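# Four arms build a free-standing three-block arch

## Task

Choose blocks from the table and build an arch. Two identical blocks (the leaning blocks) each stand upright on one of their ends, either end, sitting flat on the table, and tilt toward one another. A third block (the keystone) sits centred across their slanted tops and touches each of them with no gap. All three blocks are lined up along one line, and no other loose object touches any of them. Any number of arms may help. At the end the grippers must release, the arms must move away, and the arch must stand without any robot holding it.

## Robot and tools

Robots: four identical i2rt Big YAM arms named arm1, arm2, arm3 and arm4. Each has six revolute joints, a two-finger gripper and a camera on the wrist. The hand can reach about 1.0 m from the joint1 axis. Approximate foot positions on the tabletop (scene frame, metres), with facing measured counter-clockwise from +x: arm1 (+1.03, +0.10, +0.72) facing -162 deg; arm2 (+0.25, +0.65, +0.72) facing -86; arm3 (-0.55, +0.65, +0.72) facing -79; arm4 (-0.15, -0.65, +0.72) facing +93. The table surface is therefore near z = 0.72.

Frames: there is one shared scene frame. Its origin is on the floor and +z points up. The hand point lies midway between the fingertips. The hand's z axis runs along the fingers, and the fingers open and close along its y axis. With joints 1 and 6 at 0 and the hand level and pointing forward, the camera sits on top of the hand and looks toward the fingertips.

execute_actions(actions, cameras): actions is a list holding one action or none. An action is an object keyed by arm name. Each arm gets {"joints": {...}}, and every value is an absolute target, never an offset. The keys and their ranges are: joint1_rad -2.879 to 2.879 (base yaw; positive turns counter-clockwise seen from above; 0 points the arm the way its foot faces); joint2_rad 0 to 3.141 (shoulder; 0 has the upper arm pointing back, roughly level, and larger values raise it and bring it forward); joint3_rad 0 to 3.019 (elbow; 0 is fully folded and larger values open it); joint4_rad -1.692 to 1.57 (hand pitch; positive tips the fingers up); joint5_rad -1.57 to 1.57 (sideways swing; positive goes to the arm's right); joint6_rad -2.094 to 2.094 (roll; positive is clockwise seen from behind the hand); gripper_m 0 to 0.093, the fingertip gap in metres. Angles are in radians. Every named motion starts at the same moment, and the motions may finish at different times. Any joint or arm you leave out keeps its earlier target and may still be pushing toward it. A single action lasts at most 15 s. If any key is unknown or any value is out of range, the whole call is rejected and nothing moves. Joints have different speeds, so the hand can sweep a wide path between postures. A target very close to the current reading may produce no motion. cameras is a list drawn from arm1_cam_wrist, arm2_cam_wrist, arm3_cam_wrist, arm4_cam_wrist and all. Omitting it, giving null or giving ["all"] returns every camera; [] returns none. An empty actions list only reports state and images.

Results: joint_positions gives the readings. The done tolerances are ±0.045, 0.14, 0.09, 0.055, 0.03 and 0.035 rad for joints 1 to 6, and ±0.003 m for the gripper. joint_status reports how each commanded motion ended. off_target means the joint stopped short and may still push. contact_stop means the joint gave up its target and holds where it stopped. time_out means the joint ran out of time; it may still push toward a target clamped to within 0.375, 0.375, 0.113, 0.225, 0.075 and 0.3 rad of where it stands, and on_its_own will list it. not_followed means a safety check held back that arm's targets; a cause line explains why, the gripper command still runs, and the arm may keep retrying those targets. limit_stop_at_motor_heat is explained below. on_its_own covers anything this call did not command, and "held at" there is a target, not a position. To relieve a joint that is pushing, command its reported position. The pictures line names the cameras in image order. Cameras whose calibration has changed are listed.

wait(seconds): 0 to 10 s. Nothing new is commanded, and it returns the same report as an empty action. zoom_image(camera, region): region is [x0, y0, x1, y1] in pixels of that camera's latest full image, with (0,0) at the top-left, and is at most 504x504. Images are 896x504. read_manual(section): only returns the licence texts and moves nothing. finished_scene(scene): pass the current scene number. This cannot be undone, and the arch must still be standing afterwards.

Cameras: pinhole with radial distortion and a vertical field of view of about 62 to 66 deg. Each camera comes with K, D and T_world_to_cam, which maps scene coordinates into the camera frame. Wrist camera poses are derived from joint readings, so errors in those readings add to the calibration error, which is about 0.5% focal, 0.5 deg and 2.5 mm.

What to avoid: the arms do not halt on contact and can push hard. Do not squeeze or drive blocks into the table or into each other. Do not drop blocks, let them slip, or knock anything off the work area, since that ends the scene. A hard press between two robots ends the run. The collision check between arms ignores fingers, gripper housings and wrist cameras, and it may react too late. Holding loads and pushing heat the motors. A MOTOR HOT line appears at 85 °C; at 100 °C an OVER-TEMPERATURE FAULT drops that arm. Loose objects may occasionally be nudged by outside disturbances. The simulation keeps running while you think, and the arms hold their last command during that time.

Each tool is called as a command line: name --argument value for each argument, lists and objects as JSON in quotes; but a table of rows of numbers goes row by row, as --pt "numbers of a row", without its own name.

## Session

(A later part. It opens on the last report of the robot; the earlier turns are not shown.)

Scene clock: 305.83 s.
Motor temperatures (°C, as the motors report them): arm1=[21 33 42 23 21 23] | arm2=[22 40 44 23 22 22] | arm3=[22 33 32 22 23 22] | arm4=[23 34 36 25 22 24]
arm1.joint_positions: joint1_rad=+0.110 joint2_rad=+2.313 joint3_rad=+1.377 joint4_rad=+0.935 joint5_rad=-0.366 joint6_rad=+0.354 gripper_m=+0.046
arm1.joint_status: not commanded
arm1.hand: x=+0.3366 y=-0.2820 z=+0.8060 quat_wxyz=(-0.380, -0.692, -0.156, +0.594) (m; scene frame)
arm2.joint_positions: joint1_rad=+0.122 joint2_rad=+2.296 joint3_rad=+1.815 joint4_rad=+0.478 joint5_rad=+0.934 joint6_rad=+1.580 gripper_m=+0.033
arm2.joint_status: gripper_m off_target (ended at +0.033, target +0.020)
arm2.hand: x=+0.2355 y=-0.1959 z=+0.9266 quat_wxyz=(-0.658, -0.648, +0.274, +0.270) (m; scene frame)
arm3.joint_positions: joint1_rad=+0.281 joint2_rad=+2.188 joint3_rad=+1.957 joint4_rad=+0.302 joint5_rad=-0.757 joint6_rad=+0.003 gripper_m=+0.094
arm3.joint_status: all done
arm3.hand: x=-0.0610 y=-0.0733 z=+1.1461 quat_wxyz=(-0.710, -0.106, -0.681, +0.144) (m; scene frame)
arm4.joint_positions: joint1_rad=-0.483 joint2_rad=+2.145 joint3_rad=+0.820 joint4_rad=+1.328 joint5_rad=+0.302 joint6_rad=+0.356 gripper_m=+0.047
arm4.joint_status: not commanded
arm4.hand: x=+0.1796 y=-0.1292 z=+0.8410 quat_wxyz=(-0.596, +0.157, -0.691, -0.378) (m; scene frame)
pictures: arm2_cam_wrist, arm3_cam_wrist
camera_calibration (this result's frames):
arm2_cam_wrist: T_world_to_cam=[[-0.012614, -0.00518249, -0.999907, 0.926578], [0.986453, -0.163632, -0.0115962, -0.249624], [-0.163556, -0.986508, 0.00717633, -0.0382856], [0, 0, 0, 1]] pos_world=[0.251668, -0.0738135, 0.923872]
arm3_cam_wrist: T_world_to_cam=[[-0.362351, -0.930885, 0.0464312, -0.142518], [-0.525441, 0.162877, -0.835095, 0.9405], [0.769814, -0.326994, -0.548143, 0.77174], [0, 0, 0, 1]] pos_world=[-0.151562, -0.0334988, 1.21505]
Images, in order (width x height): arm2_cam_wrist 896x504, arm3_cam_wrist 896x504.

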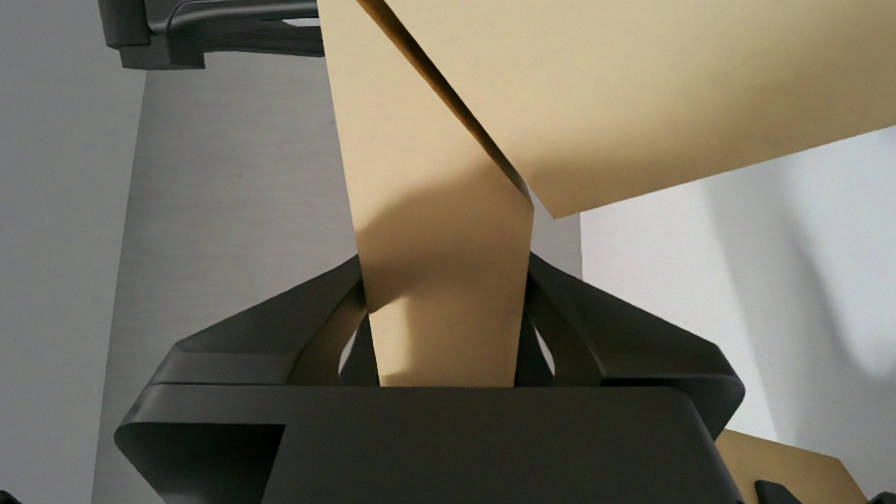

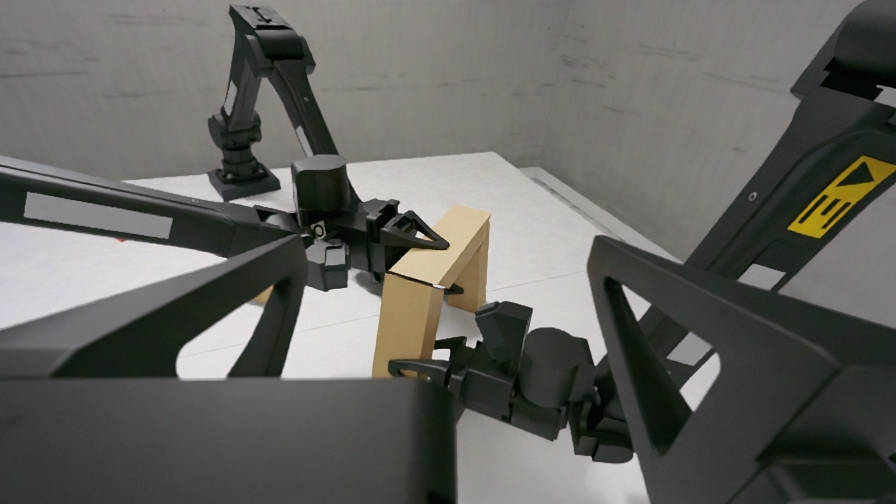

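execute_actions --actions '[{"arm2":{"joints":{"gripper_m":0.07}}}]' --cameras '["arm3_cam_wrist"]'

zoom_image --camera "arm3_cam_wrist" --region '[370,195,520,345]'

execute_actions --actions '[{"arm2":{"joints":{"joint1_rad":0.18,"joint5_rad":0.98,"joint2_rad":2.215,"joint3_rad":1.725,"joint4_rad":0.555}}}]' --cameras '["arm2_cam_wrist"]'

Scene clock: 323.47 s.
Motor temperatures (°C, as the motors report them): arm1=[21 34 42 23 21 23] | arm2=[22 41 44 23 22 22] | arm3=[22 34 35 22 23 22] | arm4=[23 34 36 25 22 24]
arm1.joint_positions: joint1_rad=+0.110 joint2_rad=+2.313 joint3_rad=+1.377 joint4_rad=+0.936 joint5_rad=-0.366 joint6_rad=+0.352 gripper_m=+0.046
arm1.joint_status: not commanded
arm1.hand: x=+0.3367 y=-0.2820 z=+0.8060 quat_wxyz=(-0.379, -0.692, -0.157, +0.594) (m; scene frame)
arm2.joint_positions: joint1_rad=+0.122 joint2_rad=+2.295 joint3_rad=+1.815 joint4_rad=+0.486 joint5_rad=+0.934 joint6_rad=+1.580 gripper_m=+0.070
arm2.joint_status: all done
arm2.hand: x=+0.2355 y=-0.1958 z=+0.9288 quat_wxyz=(-0.660, -0.645, +0.275, +0.268) (m; scene frame)
arm3.joint_positions: joint1_rad=+0.281 joint2_rad=+2.188 joint3_rad=+1.957 joint4_rad=+0.302 joint5_rad=-0.757 joint6_rad=+0.003 gripper_m=+0.094
arm3.joint_status: not commanded
arm3.hand: x=-0.0610 y=-0.0733 z=+1.1461 quat_wxyz=(-0.710, -0.106, -0.681, +0.144) (m; scene frame)
arm4.joint_positions: joint1_rad=-0.483 joint2_rad=+2.153 joint3_rad=+0.820 joint4_rad=+1.328 joint5_rad=+0.301 joint6_rad=+0.357 gripper_m=+0.047
arm4.joint_status: not commanded
arm4.hand: x=+0.1792 y=-0.1297 z=+0.8365 quat_wxyz=(-0.594, +0.158, -0.693, -0.377) (m; scene frame)
pictures: arm3_cam_wrist
camera_calibration (this result's frames):
arm3_cam_wrist: T_world_to_cam=[[-0.362351, -0.930885, 0.0464312, -0.142518], [-0.525441, 0.162877, -0.835095, 0.9405], [0.769814, -0.326994, -0.548143, 0.77174], [0, 0, 0, 1]] pos_world=[-0.151562, -0.0334988, 1.21505]
Images, in order (width x height): arm3_cam_wrist 896x504.

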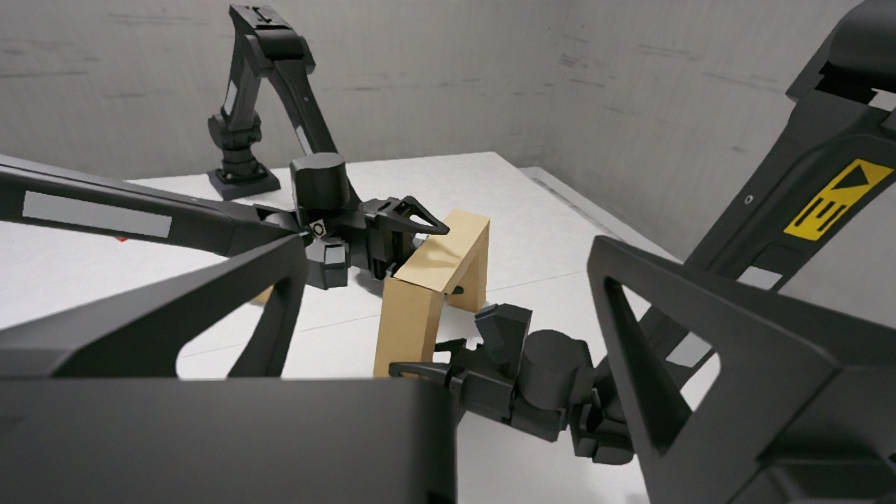

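Region (370, 195, 520, 345) of arm3_cam_wrist's 896x504 image, scaled by 3.360, with more detail than that image has.

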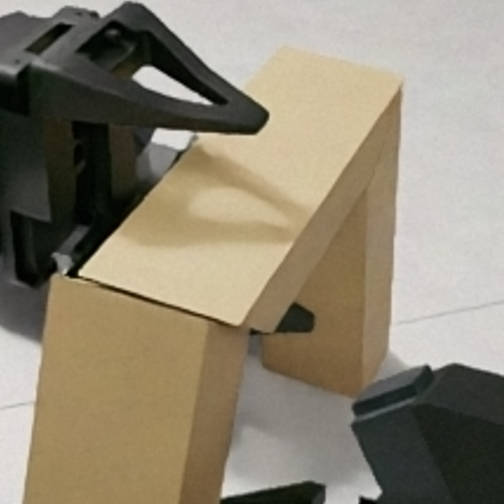

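Scene clock: 324.33 s.
Motor temperatures (°C, as the motors report them): arm1=[21 34 42 23 21 23] | arm2=[22 41 44 23 22 22] | arm3=[22 34 35 22 23 22] | arm4=[23 34 36 25 22 24]
arm1.joint_positions: joint1_rad=+0.110 joint2_rad=+2.313 joint3_rad=+1.377 joint4_rad=+0.936 joint5_rad=-0.366 joint6_rad=+0.350 gripper_m=+0.046
arm1.joint_status: not commanded
arm1.hand: x=+0.3367 y=-0.2821 z=+0.8061 quat_wxyz=(-0.379, -0.691, -0.158, +0.595) (m; scene frame)
arm2.joint_positions: joint1_rad=+0.179 joint2_rad=+2.233 joint3_rad=+1.723 joint4_rad=+0.533 joint5_rad=+0.981 joint6_rad=+1.580 gripper_m=+0.070
arm2.joint_status: all done
arm2.hand: x=+0.2742 y=-0.1694 z=+0.9396 quat_wxyz=(-0.667, -0.642, +0.275, +0.261) (m; scene frame)
arm3.joint_positions: joint1_rad=+0.281 joint2_rad=+2.188 joint3_rad=+1.957 joint4_rad=+0.302 joint5_rad=-0.757 joint6_rad=+0.003 gripper_m=+0.094
arm3.joint_status: not commanded
arm3.hand: x=-0.0610 y=-0.0733 z=+1.1461 quat_wxyz=(-0.710, -0.106, -0.681, +0.144) (m; scene frame)
arm4.joint_positions: joint1_rad=-0.483 joint2_rad=+2.153 joint3_rad=+0.820 joint4_rad=+1.328 joint5_rad=+0.301 joint6_rad=+0.357 gripper_m=+0.047
arm4.joint_status: not commanded
arm4.hand: x=+0.1792 y=-0.1297 z=+0.8365 quat_wxyz=(-0.594, +0.158, -0.693, -0.377) (m; scene frame)
pictures: arm2_cam_wrist
camera_calibration (this result's frames):
arm2_cam_wrist: T_world_to_cam=[[-0.00724028, -0.0313213, -0.999483, 0.933899], [0.988216, -0.153049, -0.00236248, -0.290705], [-0.152896, -0.987722, 0.0320603, -0.0324645], [0, 0, 0, 1]] pos_world=[0.289077, -0.0473071, 0.93377]
Images, in order (width x height): arm2_cam_wrist 896x504.

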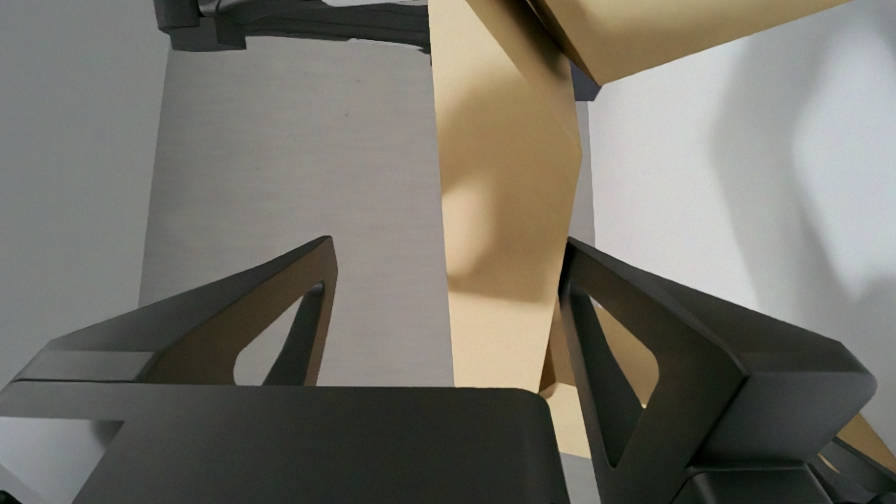

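execute_actions --actions '[]' --cameras '["arm3_cam_wrist"]'

zoom_image --camera "arm3_cam_wrist" --region '[350,180,520,350]'

Scene clock: 327.40 s.
Motor temperatures (°C, as the motors report them): arm1=[21 34 42 23 21 23] | arm2=[22 41 43 23 22 22] | arm3=[22 34 35 22 23 22] | arm4=[23 34 36 25 22 24]
arm1.joint_positions: joint1_rad=+0.110 joint2_rad=+2.313 joint3_rad=+1.377 joint4_rad=+0.936 joint5_rad=-0.366 joint6_rad=+0.350 gripper_m=+0.046
arm1.joint_status: not commanded
arm1.hand: x=+0.3367 y=-0.2821 z=+0.8061 quat_wxyz=(-0.379, -0.691, -0.158, +0.595) (m; scene frame)
arm2.joint_positions: joint1_rad=+0.179 joint2_rad=+2.233 joint3_rad=+1.723 joint4_rad=+0.533 joint5_rad=+0.981 joint6_rad=+1.580 gripper_m=+0.070
arm2.joint_status: all done
arm2.hand: x=+0.2742 y=-0.1694 z=+0.9396 quat_wxyz=(-0.667, -0.642, +0.275, +0.261) (m; scene frame)
arm3.joint_positions: joint1_rad=+0.281 joint2_rad=+2.188 joint3_rad=+1.957 joint4_rad=+0.302 joint5_rad=-0.757 joint6_rad=+0.003 gripper_m=+0.094
arm3.joint_status: not commanded
arm3.hand: x=-0.0610 y=-0.0733 z=+1.1461 quat_wxyz=(-0.710, -0.106, -0.681, +0.144) (m; scene frame)
arm4.joint_positions: joint1_rad=-0.483 joint2_rad=+2.153 joint3_rad=+0.820 joint4_rad=+1.328 joint5_rad=+0.301 joint6_rad=+0.357 gripper_m=+0.047
arm4.joint_status: not commanded
arm4.hand: x=+0.1792 y=-0.1297 z=+0.8365 quat_wxyz=(-0.594, +0.158, -0.693, -0.377) (m; scene frame)
pictures: arm3_cam_wrist
camera_calibration (this result's frames):
arm3_cam_wrist: T_world_to_cam=[[-0.362351, -0.930885, 0.0464312, -0.142518], [-0.525441, 0.162877, -0.835095, 0.9405], [0.769814, -0.326994, -0.548143, 0.77174], [0, 0, 0, 1]] pos_world=[-0.151562, -0.0334988, 1.21505]
Images, in order (width x height): arm3_cam_wrist 896x504.

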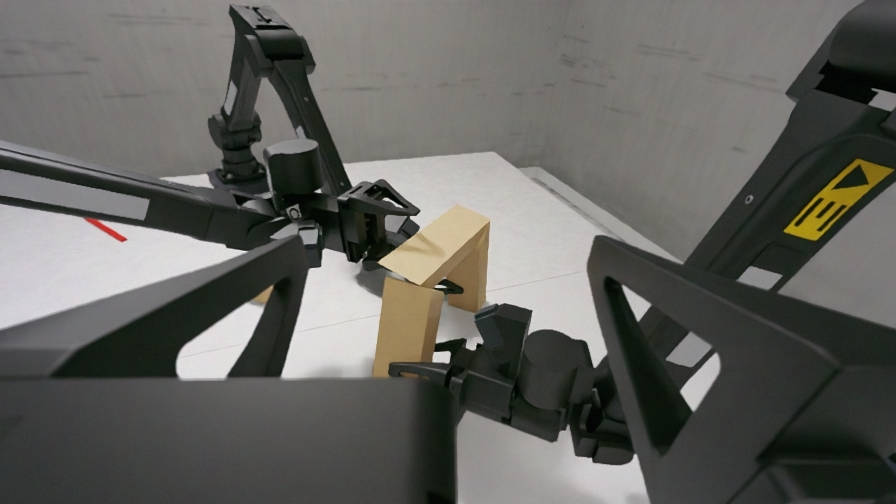

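Region (350, 180, 520, 350) of arm3_cam_wrist's 896x504 image, scaled by 2.965, with more detail than that image has.

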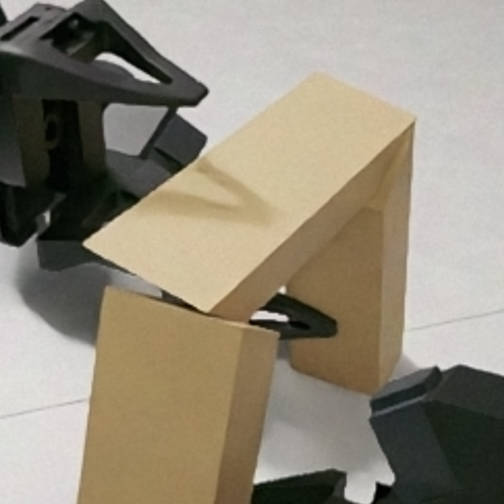

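Keystone is tipped up by the lower finger; open wider to let it down.

execute_actions --actions '[{"arm2":{"joints":{"gripper_m":0.093,"joint4_rad":0.515}},"arm4":{"joints":{"joint2_rad":2.155}}}]' --cameras '["arm2_cam_wrist","arm3_cam_wrist"]'

zoom_image --camera "arm3_cam_wrist" --region '[350,180,520,350]'

Scene clock: 331.40 s.
Motor temperatures (°C, as the motors report them): arm1=[21 34 42 23 21 23] | arm2=[22 41 43 23 22 22] | arm3=[22 35 35 22 23 22] | arm4=[23 34 36 25 22 24]
arm1.joint_positions: joint1_rad=+0.110 joint2_rad=+2.313 joint3_rad=+1.377 joint4_rad=+0.936 joint5_rad=-0.366 joint6_rad=+0.350 gripper_m=+0.046
arm1.joint_status: not commanded
arm1.hand: x=+0.3367 y=-0.2821 z=+0.8061 quat_wxyz=(-0.379, -0.691, -0.158, +0.595) (m; scene frame)
arm2.joint_positions: joint1_rad=+0.179 joint2_rad=+2.228 joint3_rad=+1.723 joint4_rad=+0.527 joint5_rad=+0.981 joint6_rad=+1.580 gripper_m=+0.093
arm2.joint_status: all done
arm2.hand: x=+0.2742 y=-0.1690 z=+0.9424 quat_wxyz=(-0.666, -0.642, +0.275, +0.261) (m; scene frame)
arm3.joint_positions: joint1_rad=+0.281 joint2_rad=+2.188 joint3_rad=+1.957 joint4_rad=+0.302 joint5_rad=-0.757 joint6_rad=+0.003 gripper_m=+0.094
arm3.joint_status: not commanded
arm3.hand: x=-0.0610 y=-0.0733 z=+1.1461 quat_wxyz=(-0.710, -0.106, -0.681, +0.144) (m; scene frame)
arm4.joint_positions: joint1_rad=-0.483 joint2_rad=+2.164 joint3_rad=+0.820 joint4_rad=+1.331 joint5_rad=+0.299 joint6_rad=+0.358 gripper_m=+0.047
arm4.joint_status: all done
arm4.hand: x=+0.1785 y=-0.1304 z=+0.8309 quat_wxyz=(-0.591, +0.160, -0.695, -0.376) (m; scene frame)
pictures: arm2_cam_wrist, arm3_cam_wrist
camera_calibration (this result's frames):
arm2_cam_wrist: T_world_to_cam=[[-0.00747065, -0.0302008, -0.999516, 0.937068], [0.988214, -0.153055, -0.00276153, -0.290212], [-0.152898, -0.987756, 0.0309883, -0.0311871], [0, 0, 0, 1]] pos_world=[0.289024, -0.0469236, 0.93678]
arm3_cam_wrist: T_world_to_cam=[[-0.362351, -0.930885, 0.0464312, -0.142518], [-0.525441, 0.162877, -0.835095, 0.9405], [0.769814, -0.326994, -0.548143, 0.77174], [0, 0, 0, 1]] pos_world=[-0.151562, -0.0334988, 1.21505]
Images, in order (width x height): arm2_cam_wrist 896x504, arm3_cam_wrist 896x504.

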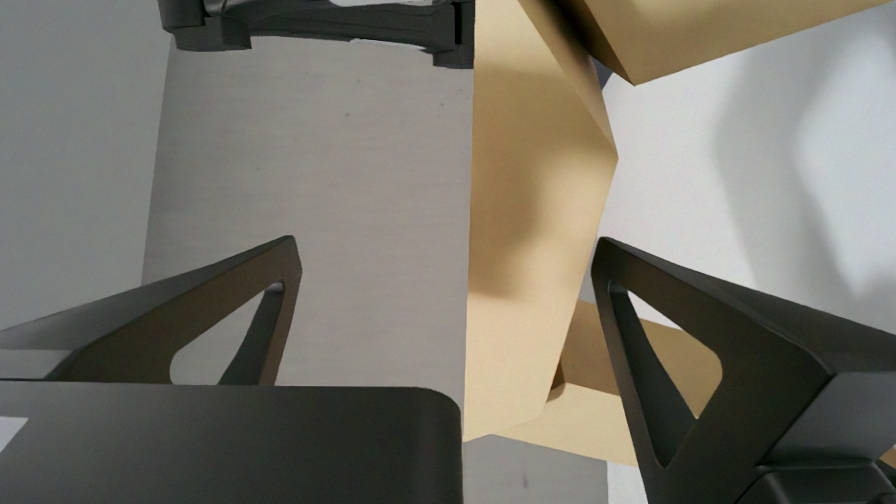

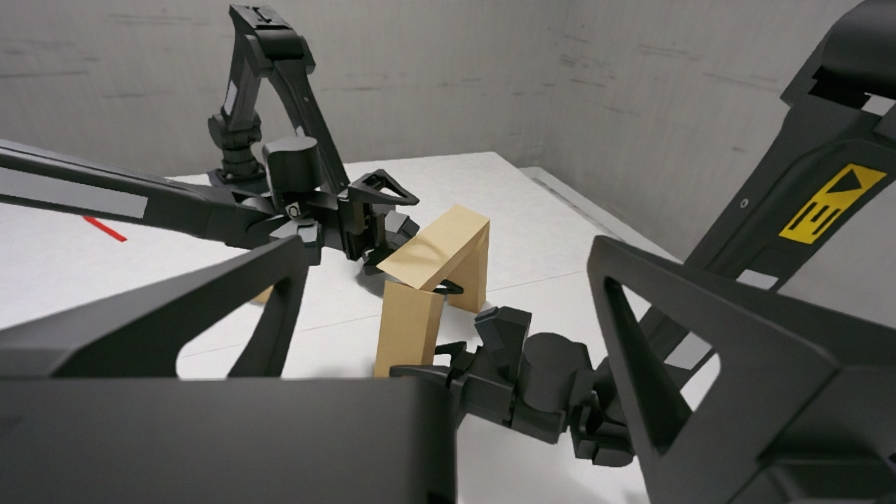

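Region (350, 180, 520, 350) of arm3_cam_wrist's 896x504 image, scaled by 2.965, with more detail than that image has.

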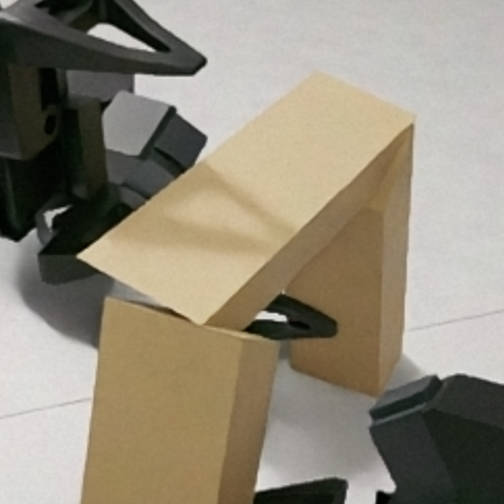

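execute_actions --actions '[{"arm2":{"joints":{"joint2_rad":2.262}}}]' --cameras '[]'

execute_actions --actions '[{"arm2":{"joints":{"joint1_rad":0.13,"joint5_rad":0.94,"joint2_rad":2.30,"joint3_rad":1.84,"joint4_rad":0.485}},"arm3":{"joints":{"joint1_rad":0.574,"joint2_rad":1.609,"joint3_rad":1.0,"joint4_rad":0.64,"joint5_rad":0.0}}}]' --cameras '["arm2_cam_wrist","arm3_cam_wrist"]'

Scene clock: 343.13 s.
Motor temperatures (°C, as the motors report them): arm1=[21 34 42 23 21 23] | arm2=[22 42 43 23 22 22] | arm3=[22 35 36 22 23 22] | arm4=[23 35 36 25 22 24]
arm1.joint_positions: joint1_rad=+0.110 joint2_rad=+2.313 joint3_rad=+1.377 joint4_rad=+0.936 joint5_rad=-0.366 joint6_rad=+0.350 gripper_m=+0.046
arm1.joint_status: not commanded
arm1.hand: x=+0.3367 y=-0.2821 z=+0.8061 quat_wxyz=(-0.379, -0.691, -0.158, +0.595) (m; scene frame)
arm2.joint_positions: joint1_rad=+0.179 joint2_rad=+2.247 joint3_rad=+1.723 joint4_rad=+0.527 joint5_rad=+0.981 joint6_rad=+1.580 gripper_m=+0.093
arm2.joint_status: all done
arm2.hand: x=+0.2743 y=-0.1705 z=+0.9274 quat_wxyz=(-0.661, -0.648, +0.271, +0.265) (m; scene frame)
arm3.joint_positions: joint1_rad=+0.281 joint2_rad=+2.188 joint3_rad=+1.957 joint4_rad=+0.302 joint5_rad=-0.757 joint6_rad=+0.003 gripper_m=+0.094
arm3.joint_status: not commanded
arm3.hand: x=-0.0610 y=-0.0733 z=+1.1461 quat_wxyz=(-0.710, -0.106, -0.681, +0.144) (m; scene frame)
arm4.joint_positions: joint1_rad=-0.483 joint2_rad=+2.164 joint3_rad=+0.820 joint4_rad=+1.331 joint5_rad=+0.299 joint6_rad=+0.358 gripper_m=+0.047
arm4.joint_status: not commanded
arm4.hand: x=+0.1785 y=-0.1304 z=+0.8309 quat_wxyz=(-0.591, +0.160, -0.695, -0.376) (m; scene frame)
pictures: none
No camera images: the call's "cameras" was empty. Leave "cameras" out to get every camera's image.

Scene clock: 344.73 s.
Motor temperatures (°C, as the motors report them): arm1=[21 34 42 23 21 23] | arm2=[22 42 43 23 22 22] | arm3=[22 35 35 22 23 22] | arm4=[23 35 36 25 22 24]
arm1.joint_positions: joint1_rad=+0.110 joint2_rad=+2.313 joint3_rad=+1.377 joint4_rad=+0.936 joint5_rad=-0.366 joint6_rad=+0.350 gripper_m=+0.046
arm1.joint_status: not commanded
arm1.hand: x=+0.3367 y=-0.2821 z=+0.8061 quat_wxyz=(-0.379, -0.691, -0.158, +0.595) (m; scene frame)
arm2.joint_positions: joint1_rad=+0.129 joint2_rad=+2.294 joint3_rad=+1.789 joint4_rad=+0.496 joint5_rad=+0.943 joint6_rad=+1.580 gripper_m=+0.093
arm2.joint_status: all done
arm2.hand: x=+0.2398 y=-0.1904 z=+0.9178 quat_wxyz=(-0.655, -0.650, +0.273, +0.271) (m; scene frame)
arm3.joint_positions: joint1_rad=+0.565 joint2_rad=+1.615 joint3_rad=+0.987 joint4_rad=+0.640 joint5_rad=-0.001 joint6_rad=+0.003 gripper_m=+0.094
arm3.joint_status: all done
arm3.hand: x=-0.1031 y=+0.1643 z=+1.1045 quat_wxyz=(-0.652, -0.284, -0.643, +0.285) (m; scene frame)
arm4.joint_positions: joint1_rad=-0.483 joint2_rad=+2.164 joint3_rad=+0.820 joint4_rad=+1.331 joint5_rad=+0.299 joint6_rad=+0.358 gripper_m=+0.047
arm4.joint_status: not commanded
arm4.hand: x=+0.1785 y=-0.1304 z=+0.8309 quat_wxyz=(-0.591, +0.160, -0.695, -0.376) (m; scene frame)
pictures: arm2_cam_wrist, arm3_cam_wrist
camera_calibration (this result's frames):
arm2_cam_wrist: T_world_to_cam=[[-0.0133478, 0.000961969, -0.99991, 0.919295], [0.986186, -0.165108, -0.0133235, -0.251736], [-0.165106, -0.986275, 0.00125515, -0.0262613], [0, 0, 0, 1]] pos_world=[0.256193, -0.0683487, 0.915891]
arm3_cam_wrist: T_world_to_cam=[[-0.746434, -0.665459, -0.000663625, 0.0341104], [-0.386411, 0.434242, -0.813708, 0.791033], [0.541777, -0.607123, -0.581274, 0.918151], [0, 0, 0, 1]] pos_world=[-0.166308, 0.236629, 1.17739]
Images, in order (width x height): arm2_cam_wrist 896x504, arm3_cam_wrist 896x504.

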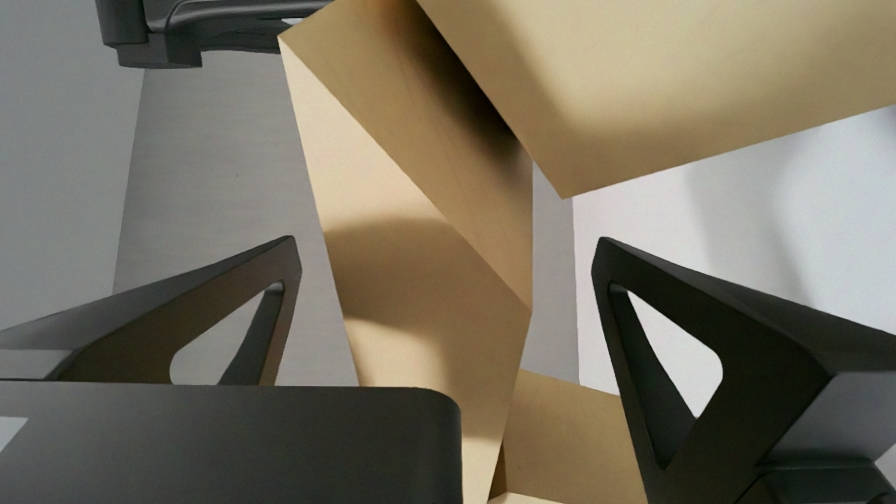

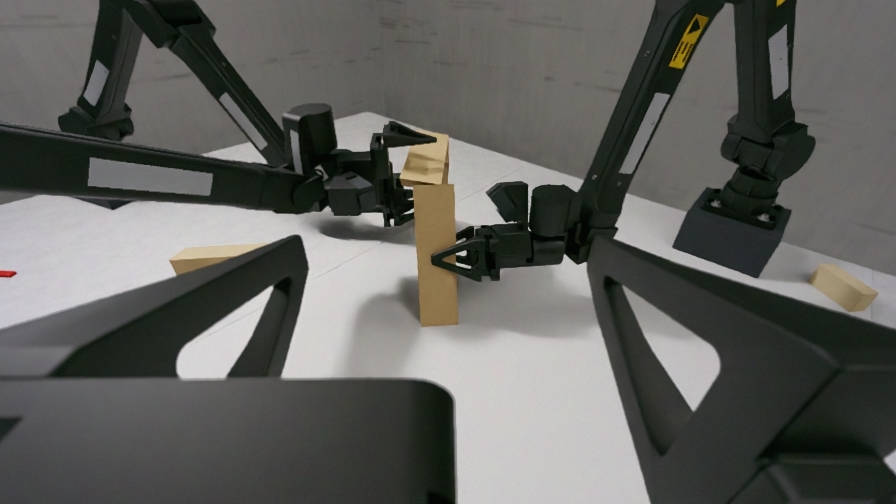

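execute_actions --actions '[{"arm2":{"joints":{"joint1_rad":0.148,"joint2_rad":2.27}}}]' --cameras '[]'

execute_actions --actions '[{"arm2":{"joints":{"gripper_m":0.02}}}]' --cameras '[]'

execute_actions --actions '[{"arm2":{"joints":{"joint2_rad":2.24}}}]' --cameras '["arm2_cam_wrist","arm3_cam_wrist"]'

zoom_image --camera "arm3_cam_wrist" --region '[370,110,490,210]'

Scene clock: 355.43 s.
Motor temperatures (°C, as the motors report them): arm1=[21 35 42 23 21 23] | arm2=[22 42 46 22 22 22] | arm3=[22 34 34 22 23 22] | arm4=[23 35 36 25 22 24]
arm1.joint_positions: joint1_rad=+0.110 joint2_rad=+2.313 joint3_rad=+1.377 joint4_rad=+0.936 joint5_rad=-0.366 joint6_rad=+0.350 gripper_m=+0.046
arm1.joint_status: not commanded
arm1.hand: x=+0.3367 y=-0.2821 z=+0.8061 quat_wxyz=(-0.379, -0.691, -0.158, +0.595) (m; scene frame)
arm2.joint_positions: joint1_rad=+0.137 joint2_rad=+2.281 joint3_rad=+1.789 joint4_rad=+0.496 joint5_rad=+0.943 joint6_rad=+1.580 gripper_m=+0.093
arm2.joint_status: all done
arm2.hand: x=+0.2462 y=-0.1895 z=+0.9289 quat_wxyz=(-0.661, -0.647, +0.273, +0.266) (m; scene frame)
arm3.joint_positions: joint1_rad=+0.565 joint2_rad=+1.615 joint3_rad=+0.987 joint4_rad=+0.640 joint5_rad=-0.001 joint6_rad=+0.003 gripper_m=+0.094
arm3.joint_status: not commanded
arm3.hand: x=-0.1031 y=+0.1643 z=+1.1045 quat_wxyz=(-0.652, -0.284, -0.643, +0.285) (m; scene frame)
arm4.joint_positions: joint1_rad=-0.483 joint2_rad=+2.164 joint3_rad=+0.820 joint4_rad=+1.331 joint5_rad=+0.299 joint6_rad=+0.358 gripper_m=+0.047
arm4.joint_status: not commanded
arm4.hand: x=+0.1785 y=-0.1304 z=+0.8309 quat_wxyz=(-0.591, +0.160, -0.695, -0.376) (m; scene frame)
pictures: none
No camera images: the call's "cameras" was empty. Leave "cameras" out to get every camera's image.

Scene clock: 356.10 s.
Motor temperatures (°C, as the motors report them): arm1=[21 35 42 23 21 23] | arm2=[22 42 46 22 22 22] | arm3=[22 34 34 22 23 22] | arm4=[23 35 36 25 22 24]
arm1.joint_positions: joint1_rad=+0.110 joint2_rad=+2.313 joint3_rad=+1.377 joint4_rad=+0.936 joint5_rad=-0.366 joint6_rad=+0.350 gripper_m=+0.046
arm1.joint_status: not commanded
arm1.hand: x=+0.3367 y=-0.2821 z=+0.8061 quat_wxyz=(-0.379, -0.691, -0.158, +0.595) (m; scene frame)
arm2.joint_positions: joint1_rad=+0.138 joint2_rad=+2.281 joint3_rad=+1.789 joint4_rad=+0.486 joint5_rad=+0.942 joint6_rad=+1.581 gripper_m=+0.033
arm2.joint_status: gripper_m off_target (ended at +0.033, target +0.020)
arm2.hand: x=+0.2470 y=-0.1897 z=+0.9266 quat_wxyz=(-0.658, -0.650, +0.271, +0.268) (m; scene frame)
arm3.joint_positions: joint1_rad=+0.565 joint2_rad=+1.615 joint3_rad=+0.987 joint4_rad=+0.640 joint5_rad=-0.001 joint6_rad=+0.003 gripper_m=+0.094
arm3.joint_status: not commanded
arm3.hand: x=-0.1031 y=+0.1643 z=+1.1045 quat_wxyz=(-0.652, -0.284, -0.643, +0.285) (m; scene frame)
arm4.joint_positions: joint1_rad=-0.483 joint2_rad=+2.164 joint3_rad=+0.820 joint4_rad=+1.331 joint5_rad=+0.300 joint6_rad=+0.358 gripper_m=+0.047
arm4.joint_status: not commanded
arm4.hand: x=+0.1787 y=-0.1306 z=+0.8310 quat_wxyz=(-0.592, +0.159, -0.696, -0.375) (m; scene frame)
pictures: none
No camera images: the call's "cameras" was empty. Leave "cameras" out to get every camera's image.

Scene clock: 356.60 s.
Motor temperatures (°C, as the motors report them): arm1=[21 35 42 23 21 23] | arm2=[22 42 46 22 22 22] | arm3=[22 34 34 22 23 22] | arm4=[23 35 36 25 22 24]
arm1.joint_positions: joint1_rad=+0.110 joint2_rad=+2.313 joint3_rad=+1.377 joint4_rad=+0.936 joint5_rad=-0.366 joint6_rad=+0.350 gripper_m=+0.046
arm1.joint_status: not commanded
arm1.hand: x=+0.3367 y=-0.2821 z=+0.8061 quat_wxyz=(-0.379, -0.691, -0.158, +0.595) (m; scene frame)
arm2.joint_positions: joint1_rad=+0.138 joint2_rad=+2.281 joint3_rad=+1.789 joint4_rad=+0.486 joint5_rad=+0.942 joint6_rad=+1.581 gripper_m=+0.033
arm2.joint_status: all done
arm2.hand: x=+0.2470 y=-0.1897 z=+0.9266 quat_wxyz=(-0.658, -0.650, +0.271, +0.268) (m; scene frame)
arm3.joint_positions: joint1_rad=+0.565 joint2_rad=+1.615 joint3_rad=+0.987 joint4_rad=+0.640 joint5_rad=-0.001 joint6_rad=+0.003 gripper_m=+0.094
arm3.joint_status: not commanded
arm3.hand: x=-0.1031 y=+0.1643 z=+1.1045 quat_wxyz=(-0.652, -0.284, -0.643, +0.285) (m; scene frame)
arm4.joint_positions: joint1_rad=-0.483 joint2_rad=+2.164 joint3_rad=+0.820 joint4_rad=+1.331 joint5_rad=+0.300 joint6_rad=+0.358 gripper_m=+0.047
arm4.joint_status: not commanded
arm4.hand: x=+0.1787 y=-0.1306 z=+0.8310 quat_wxyz=(-0.592, +0.159, -0.696, -0.375) (m; scene frame)
pictures: arm2_cam_wrist, arm3_cam_wrist
camera_calibration (this result's frames):
arm2_cam_wrist: T_world_to_cam=[[-0.01269, -0.00238509, -0.999917, 0.927323], [0.987728, -0.15571, -0.0121639, -0.25825], [-0.155668, -0.9878, 0.00433179, -0.0299393], [0, 0, 0, 1]] pos_world=[0.262188, -0.0675745, 0.924234]
arm3_cam_wrist: T_world_to_cam=[[-0.746434, -0.665459, -0.000663625, 0.0341104], [-0.386411, 0.434242, -0.813708, 0.791033], [0.541777, -0.607123, -0.581274, 0.918151], [0, 0, 0, 1]] pos_world=[-0.166308, 0.236629, 1.17739]
Images, in order (width x height): arm2_cam_wrist 896x504, arm3_cam_wrist 896x504.

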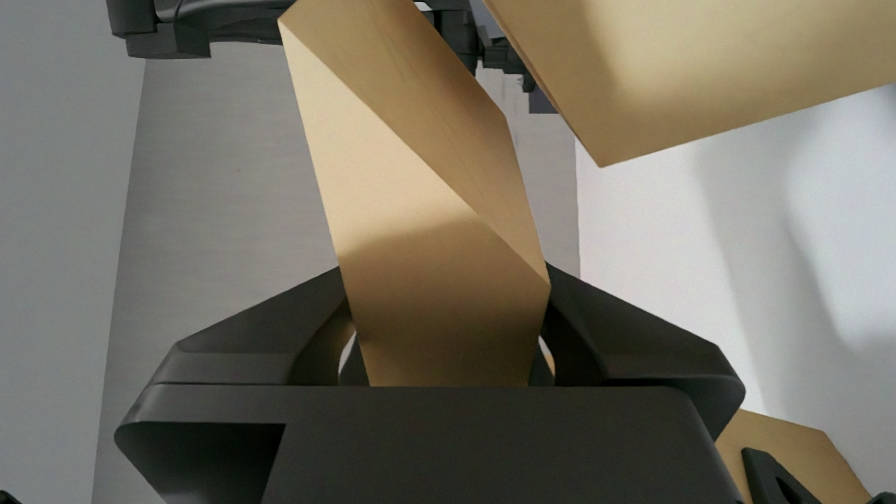

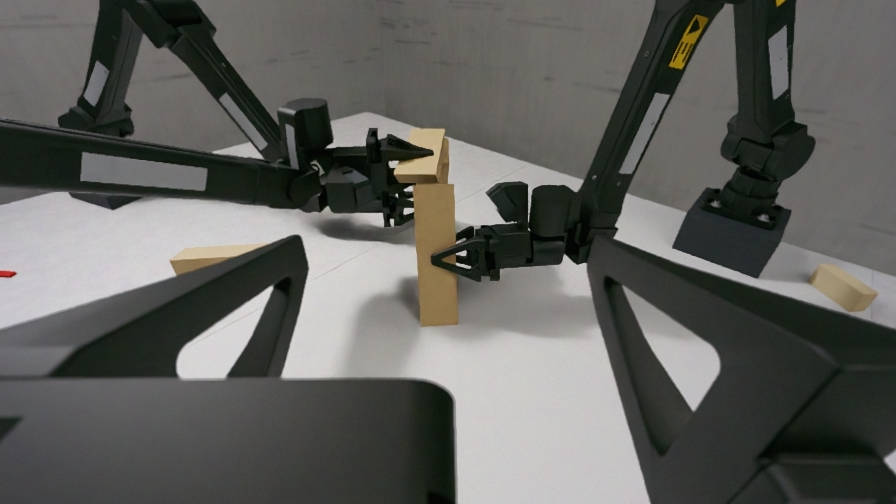

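Region (370, 110, 490, 210) of arm3_cam_wrist's 896x504 image, scaled by 4.200, with more detail than that image has.

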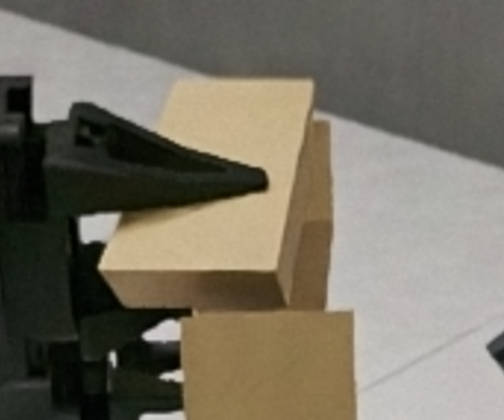

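execute_actions --actions '[{"arm2":{"joints":{"joint2_rad":2.205}}}]' --cameras '[]'

execute_actions --actions '[{"arm2":{"joints":{"joint1_rad":0.092,"joint5_rad":0.80,"joint6_rad":1.575}}}]' --cameras '[]'

execute_actions --actions '[{"arm2":{"joints":{"joint3_rad":1.772,"joint4_rad":0.52}}}]' --cameras '["arm2_cam_wrist","arm3_cam_wrist"]'

zoom_image --camera "arm3_cam_wrist" --region '[370,110,490,210]'

Scene clock: 370.10 s.
Motor temperatures (°C, as the motors report them): arm1=[21 35 43 23 21 23] | arm2=[22 44 48 22 22 22] | arm3=[22 34 33 22 23 22] | arm4=[23 35 36 25 22 24]
arm1.joint_positions: joint1_rad=+0.110 joint2_rad=+2.313 joint3_rad=+1.377 joint4_rad=+0.936 joint5_rad=-0.366 joint6_rad=+0.350 gripper_m=+0.046
arm1.joint_status: not commanded
arm1.hand: x=+0.3367 y=-0.2821 z=+0.8061 quat_wxyz=(-0.379, -0.691, -0.158, +0.595) (m; scene frame)
arm2.joint_positions: joint1_rad=+0.138 joint2_rad=+2.232 joint3_rad=+1.789 joint4_rad=+0.483 joint5_rad=+0.942 joint6_rad=+1.581 gripper_m=+0.033
arm2.joint_status: all done
arm2.hand: x=+0.2466 y=-0.1853 z=+0.9665 quat_wxyz=(-0.672, -0.636, +0.279, +0.259) (m; scene frame)
arm3.joint_positions: joint1_rad=+0.565 joint2_rad=+1.615 joint3_rad=+0.987 joint4_rad=+0.640 joint5_rad=-0.001 joint6_rad=+0.003 gripper_m=+0.094
arm3.joint_status: not commanded
arm3.hand: x=-0.1031 y=+0.1643 z=+1.1045 quat_wxyz=(-0.652, -0.284, -0.643, +0.285) (m; scene frame)
arm4.joint_positions: joint1_rad=-0.483 joint2_rad=+2.164 joint3_rad=+0.820 joint4_rad=+1.331 joint5_rad=+0.300 joint6_rad=+0.358 gripper_m=+0.047
arm4.joint_status: not commanded
arm4.hand: x=+0.1787 y=-0.1306 z=+0.8310 quat_wxyz=(-0.592, +0.159, -0.696, -0.375) (m; scene frame)
pictures: none
No camera images: the call's "cameras" was empty. Leave "cameras" out to get every camera's image.

Scene clock: 371.10 s.
Motor temperatures (°C, as the motors report them): arm1=[21 35 43 23 21 23] | arm2=[22 44 48 22 22 22] | arm3=[22 34 33 22 23 22] | arm4=[23 35 36 25 22 24]
arm1.joint_positions: joint1_rad=+0.110 joint2_rad=+2.313 joint3_rad=+1.377 joint4_rad=+0.936 joint5_rad=-0.366 joint6_rad=+0.350 gripper_m=+0.046
arm1.joint_status: not commanded
arm1.hand: x=+0.3367 y=-0.2821 z=+0.8061 quat_wxyz=(-0.379, -0.691, -0.158, +0.595) (m; scene frame)
arm2.joint_positions: joint1_rad=+0.093 joint2_rad=+2.232 joint3_rad=+1.789 joint4_rad=+0.483 joint5_rad=+0.803 joint6_rad=+1.580 gripper_m=+0.033
arm2.joint_status: all done
arm2.hand: x=+0.2268 y=-0.2006 z=+0.9675 quat_wxyz=(-0.684, -0.647, +0.247, +0.229) (m; scene frame)
arm3.joint_positions: joint1_rad=+0.565 joint2_rad=+1.615 joint3_rad=+0.987 joint4_rad=+0.640 joint5_rad=-0.001 joint6_rad=+0.003 gripper_m=+0.094
arm3.joint_status: not commanded
arm3.hand: x=-0.1031 y=+0.1643 z=+1.1045 quat_wxyz=(-0.652, -0.284, -0.643, +0.285) (m; scene frame)
arm4.joint_positions: joint1_rad=-0.483 joint2_rad=+2.164 joint3_rad=+0.820 joint4_rad=+1.331 joint5_rad=+0.300 joint6_rad=+0.358 gripper_m=+0.047
arm4.joint_status: not commanded
arm4.hand: x=+0.1787 y=-0.1306 z=+0.8310 quat_wxyz=(-0.592, +0.159, -0.696, -0.375) (m; scene frame)
pictures: none
No camera images: the call's "cameras" was empty. Leave "cameras" out to get every camera's image.

Scene clock: 371.83 s.
Motor temperatures (°C, as the motors report them): arm1=[21 35 43 23 21 23] | arm2=[22 44 48 22 22 22] | arm3=[22 34 33 22 23 22] | arm4=[23 35 36 25 22 24]
arm1.joint_positions: joint1_rad=+0.110 joint2_rad=+2.313 joint3_rad=+1.377 joint4_rad=+0.936 joint5_rad=-0.366 joint6_rad=+0.350 gripper_m=+0.046
arm1.joint_status: not commanded
arm1.hand: x=+0.3367 y=-0.2821 z=+0.8061 quat_wxyz=(-0.379, -0.691, -0.158, +0.595) (m; scene frame)
arm2.joint_positions: joint1_rad=+0.093 joint2_rad=+2.231 joint3_rad=+1.755 joint4_rad=+0.487 joint5_rad=+0.802 joint6_rad=+1.580 gripper_m=+0.033
arm2.joint_status: all done
arm2.hand: x=+0.2261 y=-0.1951 z=+0.9500 quat_wxyz=(-0.675, -0.657, +0.242, +0.234) (m; scene frame)
arm3.joint_positions: joint1_rad=+0.565 joint2_rad=+1.615 joint3_rad=+0.987 joint4_rad=+0.640 joint5_rad=-0.001 joint6_rad=+0.003 gripper_m=+0.094
arm3.joint_status: not commanded
arm3.hand: x=-0.1031 y=+0.1643 z=+1.1045 quat_wxyz=(-0.652, -0.284, -0.643, +0.285) (m; scene frame)
arm4.joint_positions: joint1_rad=-0.483 joint2_rad=+2.164 joint3_rad=+0.820 joint4_rad=+1.331 joint5_rad=+0.300 joint6_rad=+0.358 gripper_m=+0.047
arm4.joint_status: not commanded
arm4.hand: x=+0.1787 y=-0.1306 z=+0.8310 quat_wxyz=(-0.592, +0.159, -0.696, -0.375) (m; scene frame)
pictures: arm2_cam_wrist, arm3_cam_wrist
camera_calibration (this result's frames):
arm2_cam_wrist: T_world_to_cam=[[-0.0108938, -0.0196743, -0.999747, 0.946507], [0.998067, -0.0613826, -0.00966757, -0.22445], [-0.0611769, -0.99792, 0.020305, -0.0771218], [0, 0, 0, 1]] pos_world=[0.229609, -0.0721169, 0.945664]
arm3_cam_wrist: T_world_to_cam=[[-0.746434, -0.665459, -0.000663625, 0.0341104], [-0.386411, 0.434242, -0.813708, 0.791033], [0.541777, -0.607123, -0.581274, 0.918151], [0, 0, 0, 1]] pos_world=[-0.166308, 0.236629, 1.17739]
Images, in order (width x height): arm2_cam_wrist 896x504, arm3_cam_wrist 896x504.

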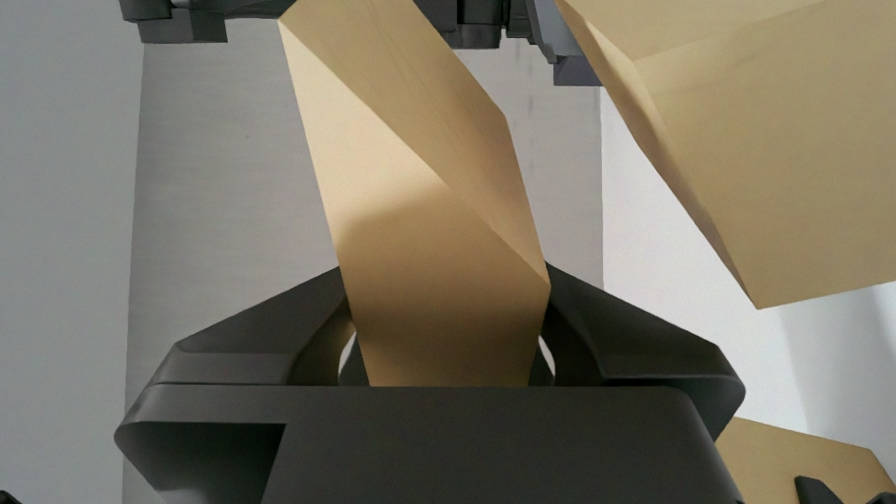

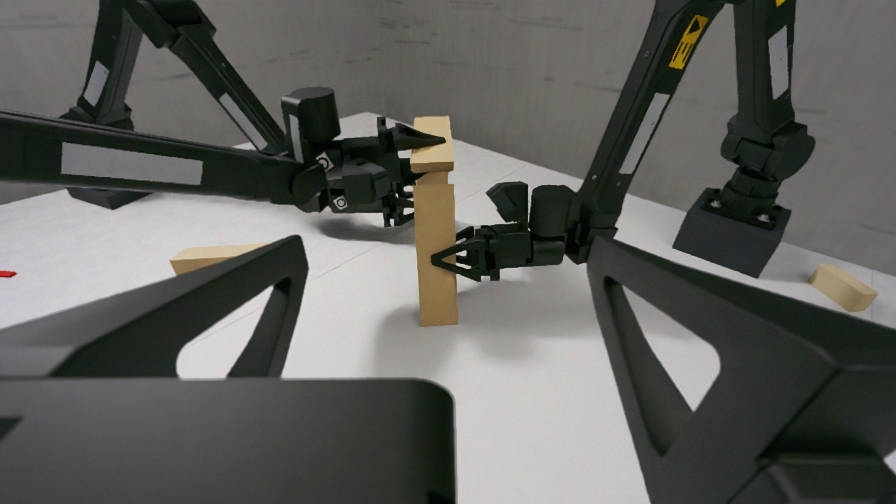

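Region (370, 110, 490, 210) of arm3_cam_wrist's 896x504 image, scaled by 4.200, with more detail than that image has.

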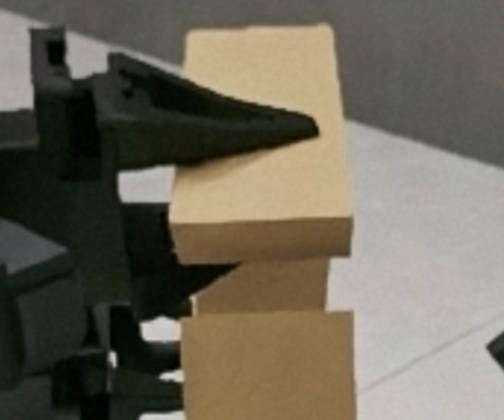

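execute_actions --actions '[{"arm2":{"joints":{"joint2_rad":2.255,"joint4_rad":0.545,"joint5_rad":0.782}}}]' --cameras '["arm2_cam_wrist","arm3_cam_wrist"]'

zoom_image --camera "arm3_cam_wrist" --region '[370,110,490,210]'

Scene clock: 377.80 s.
Motor temperatures (°C, as the motors report them): arm1=[21 35 43 23 21 23] | arm2=[22 44 47 23 22 22] | arm3=[22 33 33 22 23 22] | arm4=[23 35 36 25 22 24]
arm1.joint_positions: joint1_rad=+0.110 joint2_rad=+2.313 joint3_rad=+1.377 joint4_rad=+0.936 joint5_rad=-0.366 joint6_rad=+0.350 gripper_m=+0.046
arm1.joint_status: not commanded
arm1.hand: x=+0.3367 y=-0.2821 z=+0.8061 quat_wxyz=(-0.379, -0.691, -0.158, +0.595) (m; scene frame)
arm2.joint_positions: joint1_rad=+0.093 joint2_rad=+2.272 joint3_rad=+1.755 joint4_rad=+0.511 joint5_rad=+0.785 joint6_rad=+1.580 gripper_m=+0.033
arm2.joint_status: all done
arm2.hand: x=+0.2285 y=-0.2001 z=+0.9215 quat_wxyz=(-0.672, -0.664, +0.233, +0.231) (m; scene frame)
arm3.joint_positions: joint1_rad=+0.565 joint2_rad=+1.615 joint3_rad=+0.987 joint4_rad=+0.640 joint5_rad=-0.001 joint6_rad=+0.003 gripper_m=+0.094
arm3.joint_status: not commanded
arm3.hand: x=-0.1031 y=+0.1643 z=+1.1045 quat_wxyz=(-0.652, -0.284, -0.643, +0.285) (m; scene frame)
arm4.joint_positions: joint1_rad=-0.483 joint2_rad=+2.164 joint3_rad=+0.820 joint4_rad=+1.331 joint5_rad=+0.300 joint6_rad=+0.358 gripper_m=+0.047
arm4.joint_status: not commanded
arm4.hand: x=+0.1787 y=-0.1306 z=+0.8310 quat_wxyz=(-0.592, +0.159, -0.696, -0.375) (m; scene frame)
pictures: arm2_cam_wrist, arm3_cam_wrist
camera_calibration (this result's frames):
arm2_cam_wrist: T_world_to_cam=[[-0.0131368, -0.00324849, -0.999908, 0.921892], [0.998939, -0.0441827, -0.0129806, -0.221179], [-0.0441365, -0.999018, 0.00382547, -0.0702692], [0, 0, 0, 1]] pos_world=[0.229954, -0.0769777, 0.919205]
arm3_cam_wrist: T_world_to_cam=[[-0.746434, -0.665459, -0.000663625, 0.0341104], [-0.386411, 0.434242, -0.813708, 0.791033], [0.541777, -0.607123, -0.581274, 0.918151], [0, 0, 0, 1]] pos_world=[-0.166308, 0.236629, 1.17739]
Images, in order (width x height): arm2_cam_wrist 896x504, arm3_cam_wrist 896x504.

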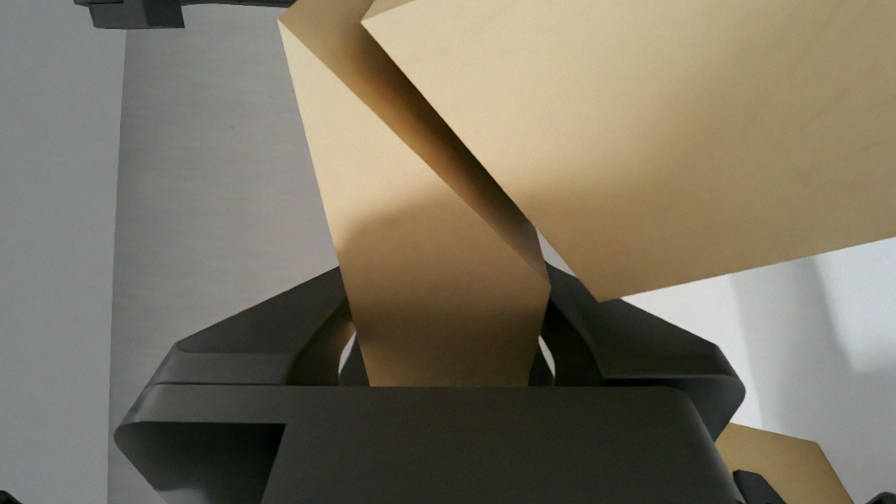

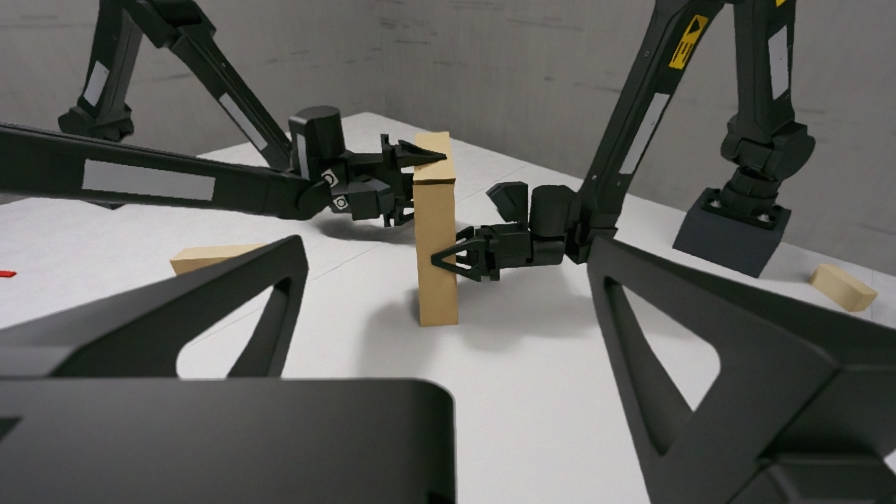

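Region (370, 110, 490, 210) of arm3_cam_wrist's 896x504 image, scaled by 4.200, with more detail than that image has.

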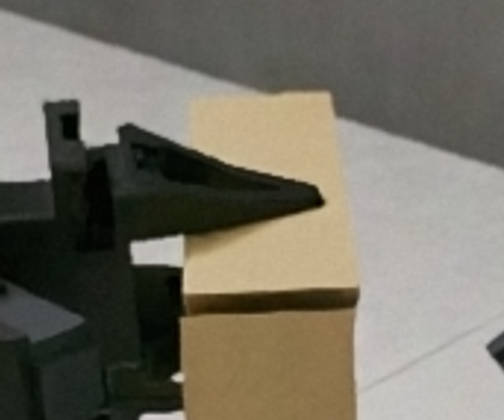

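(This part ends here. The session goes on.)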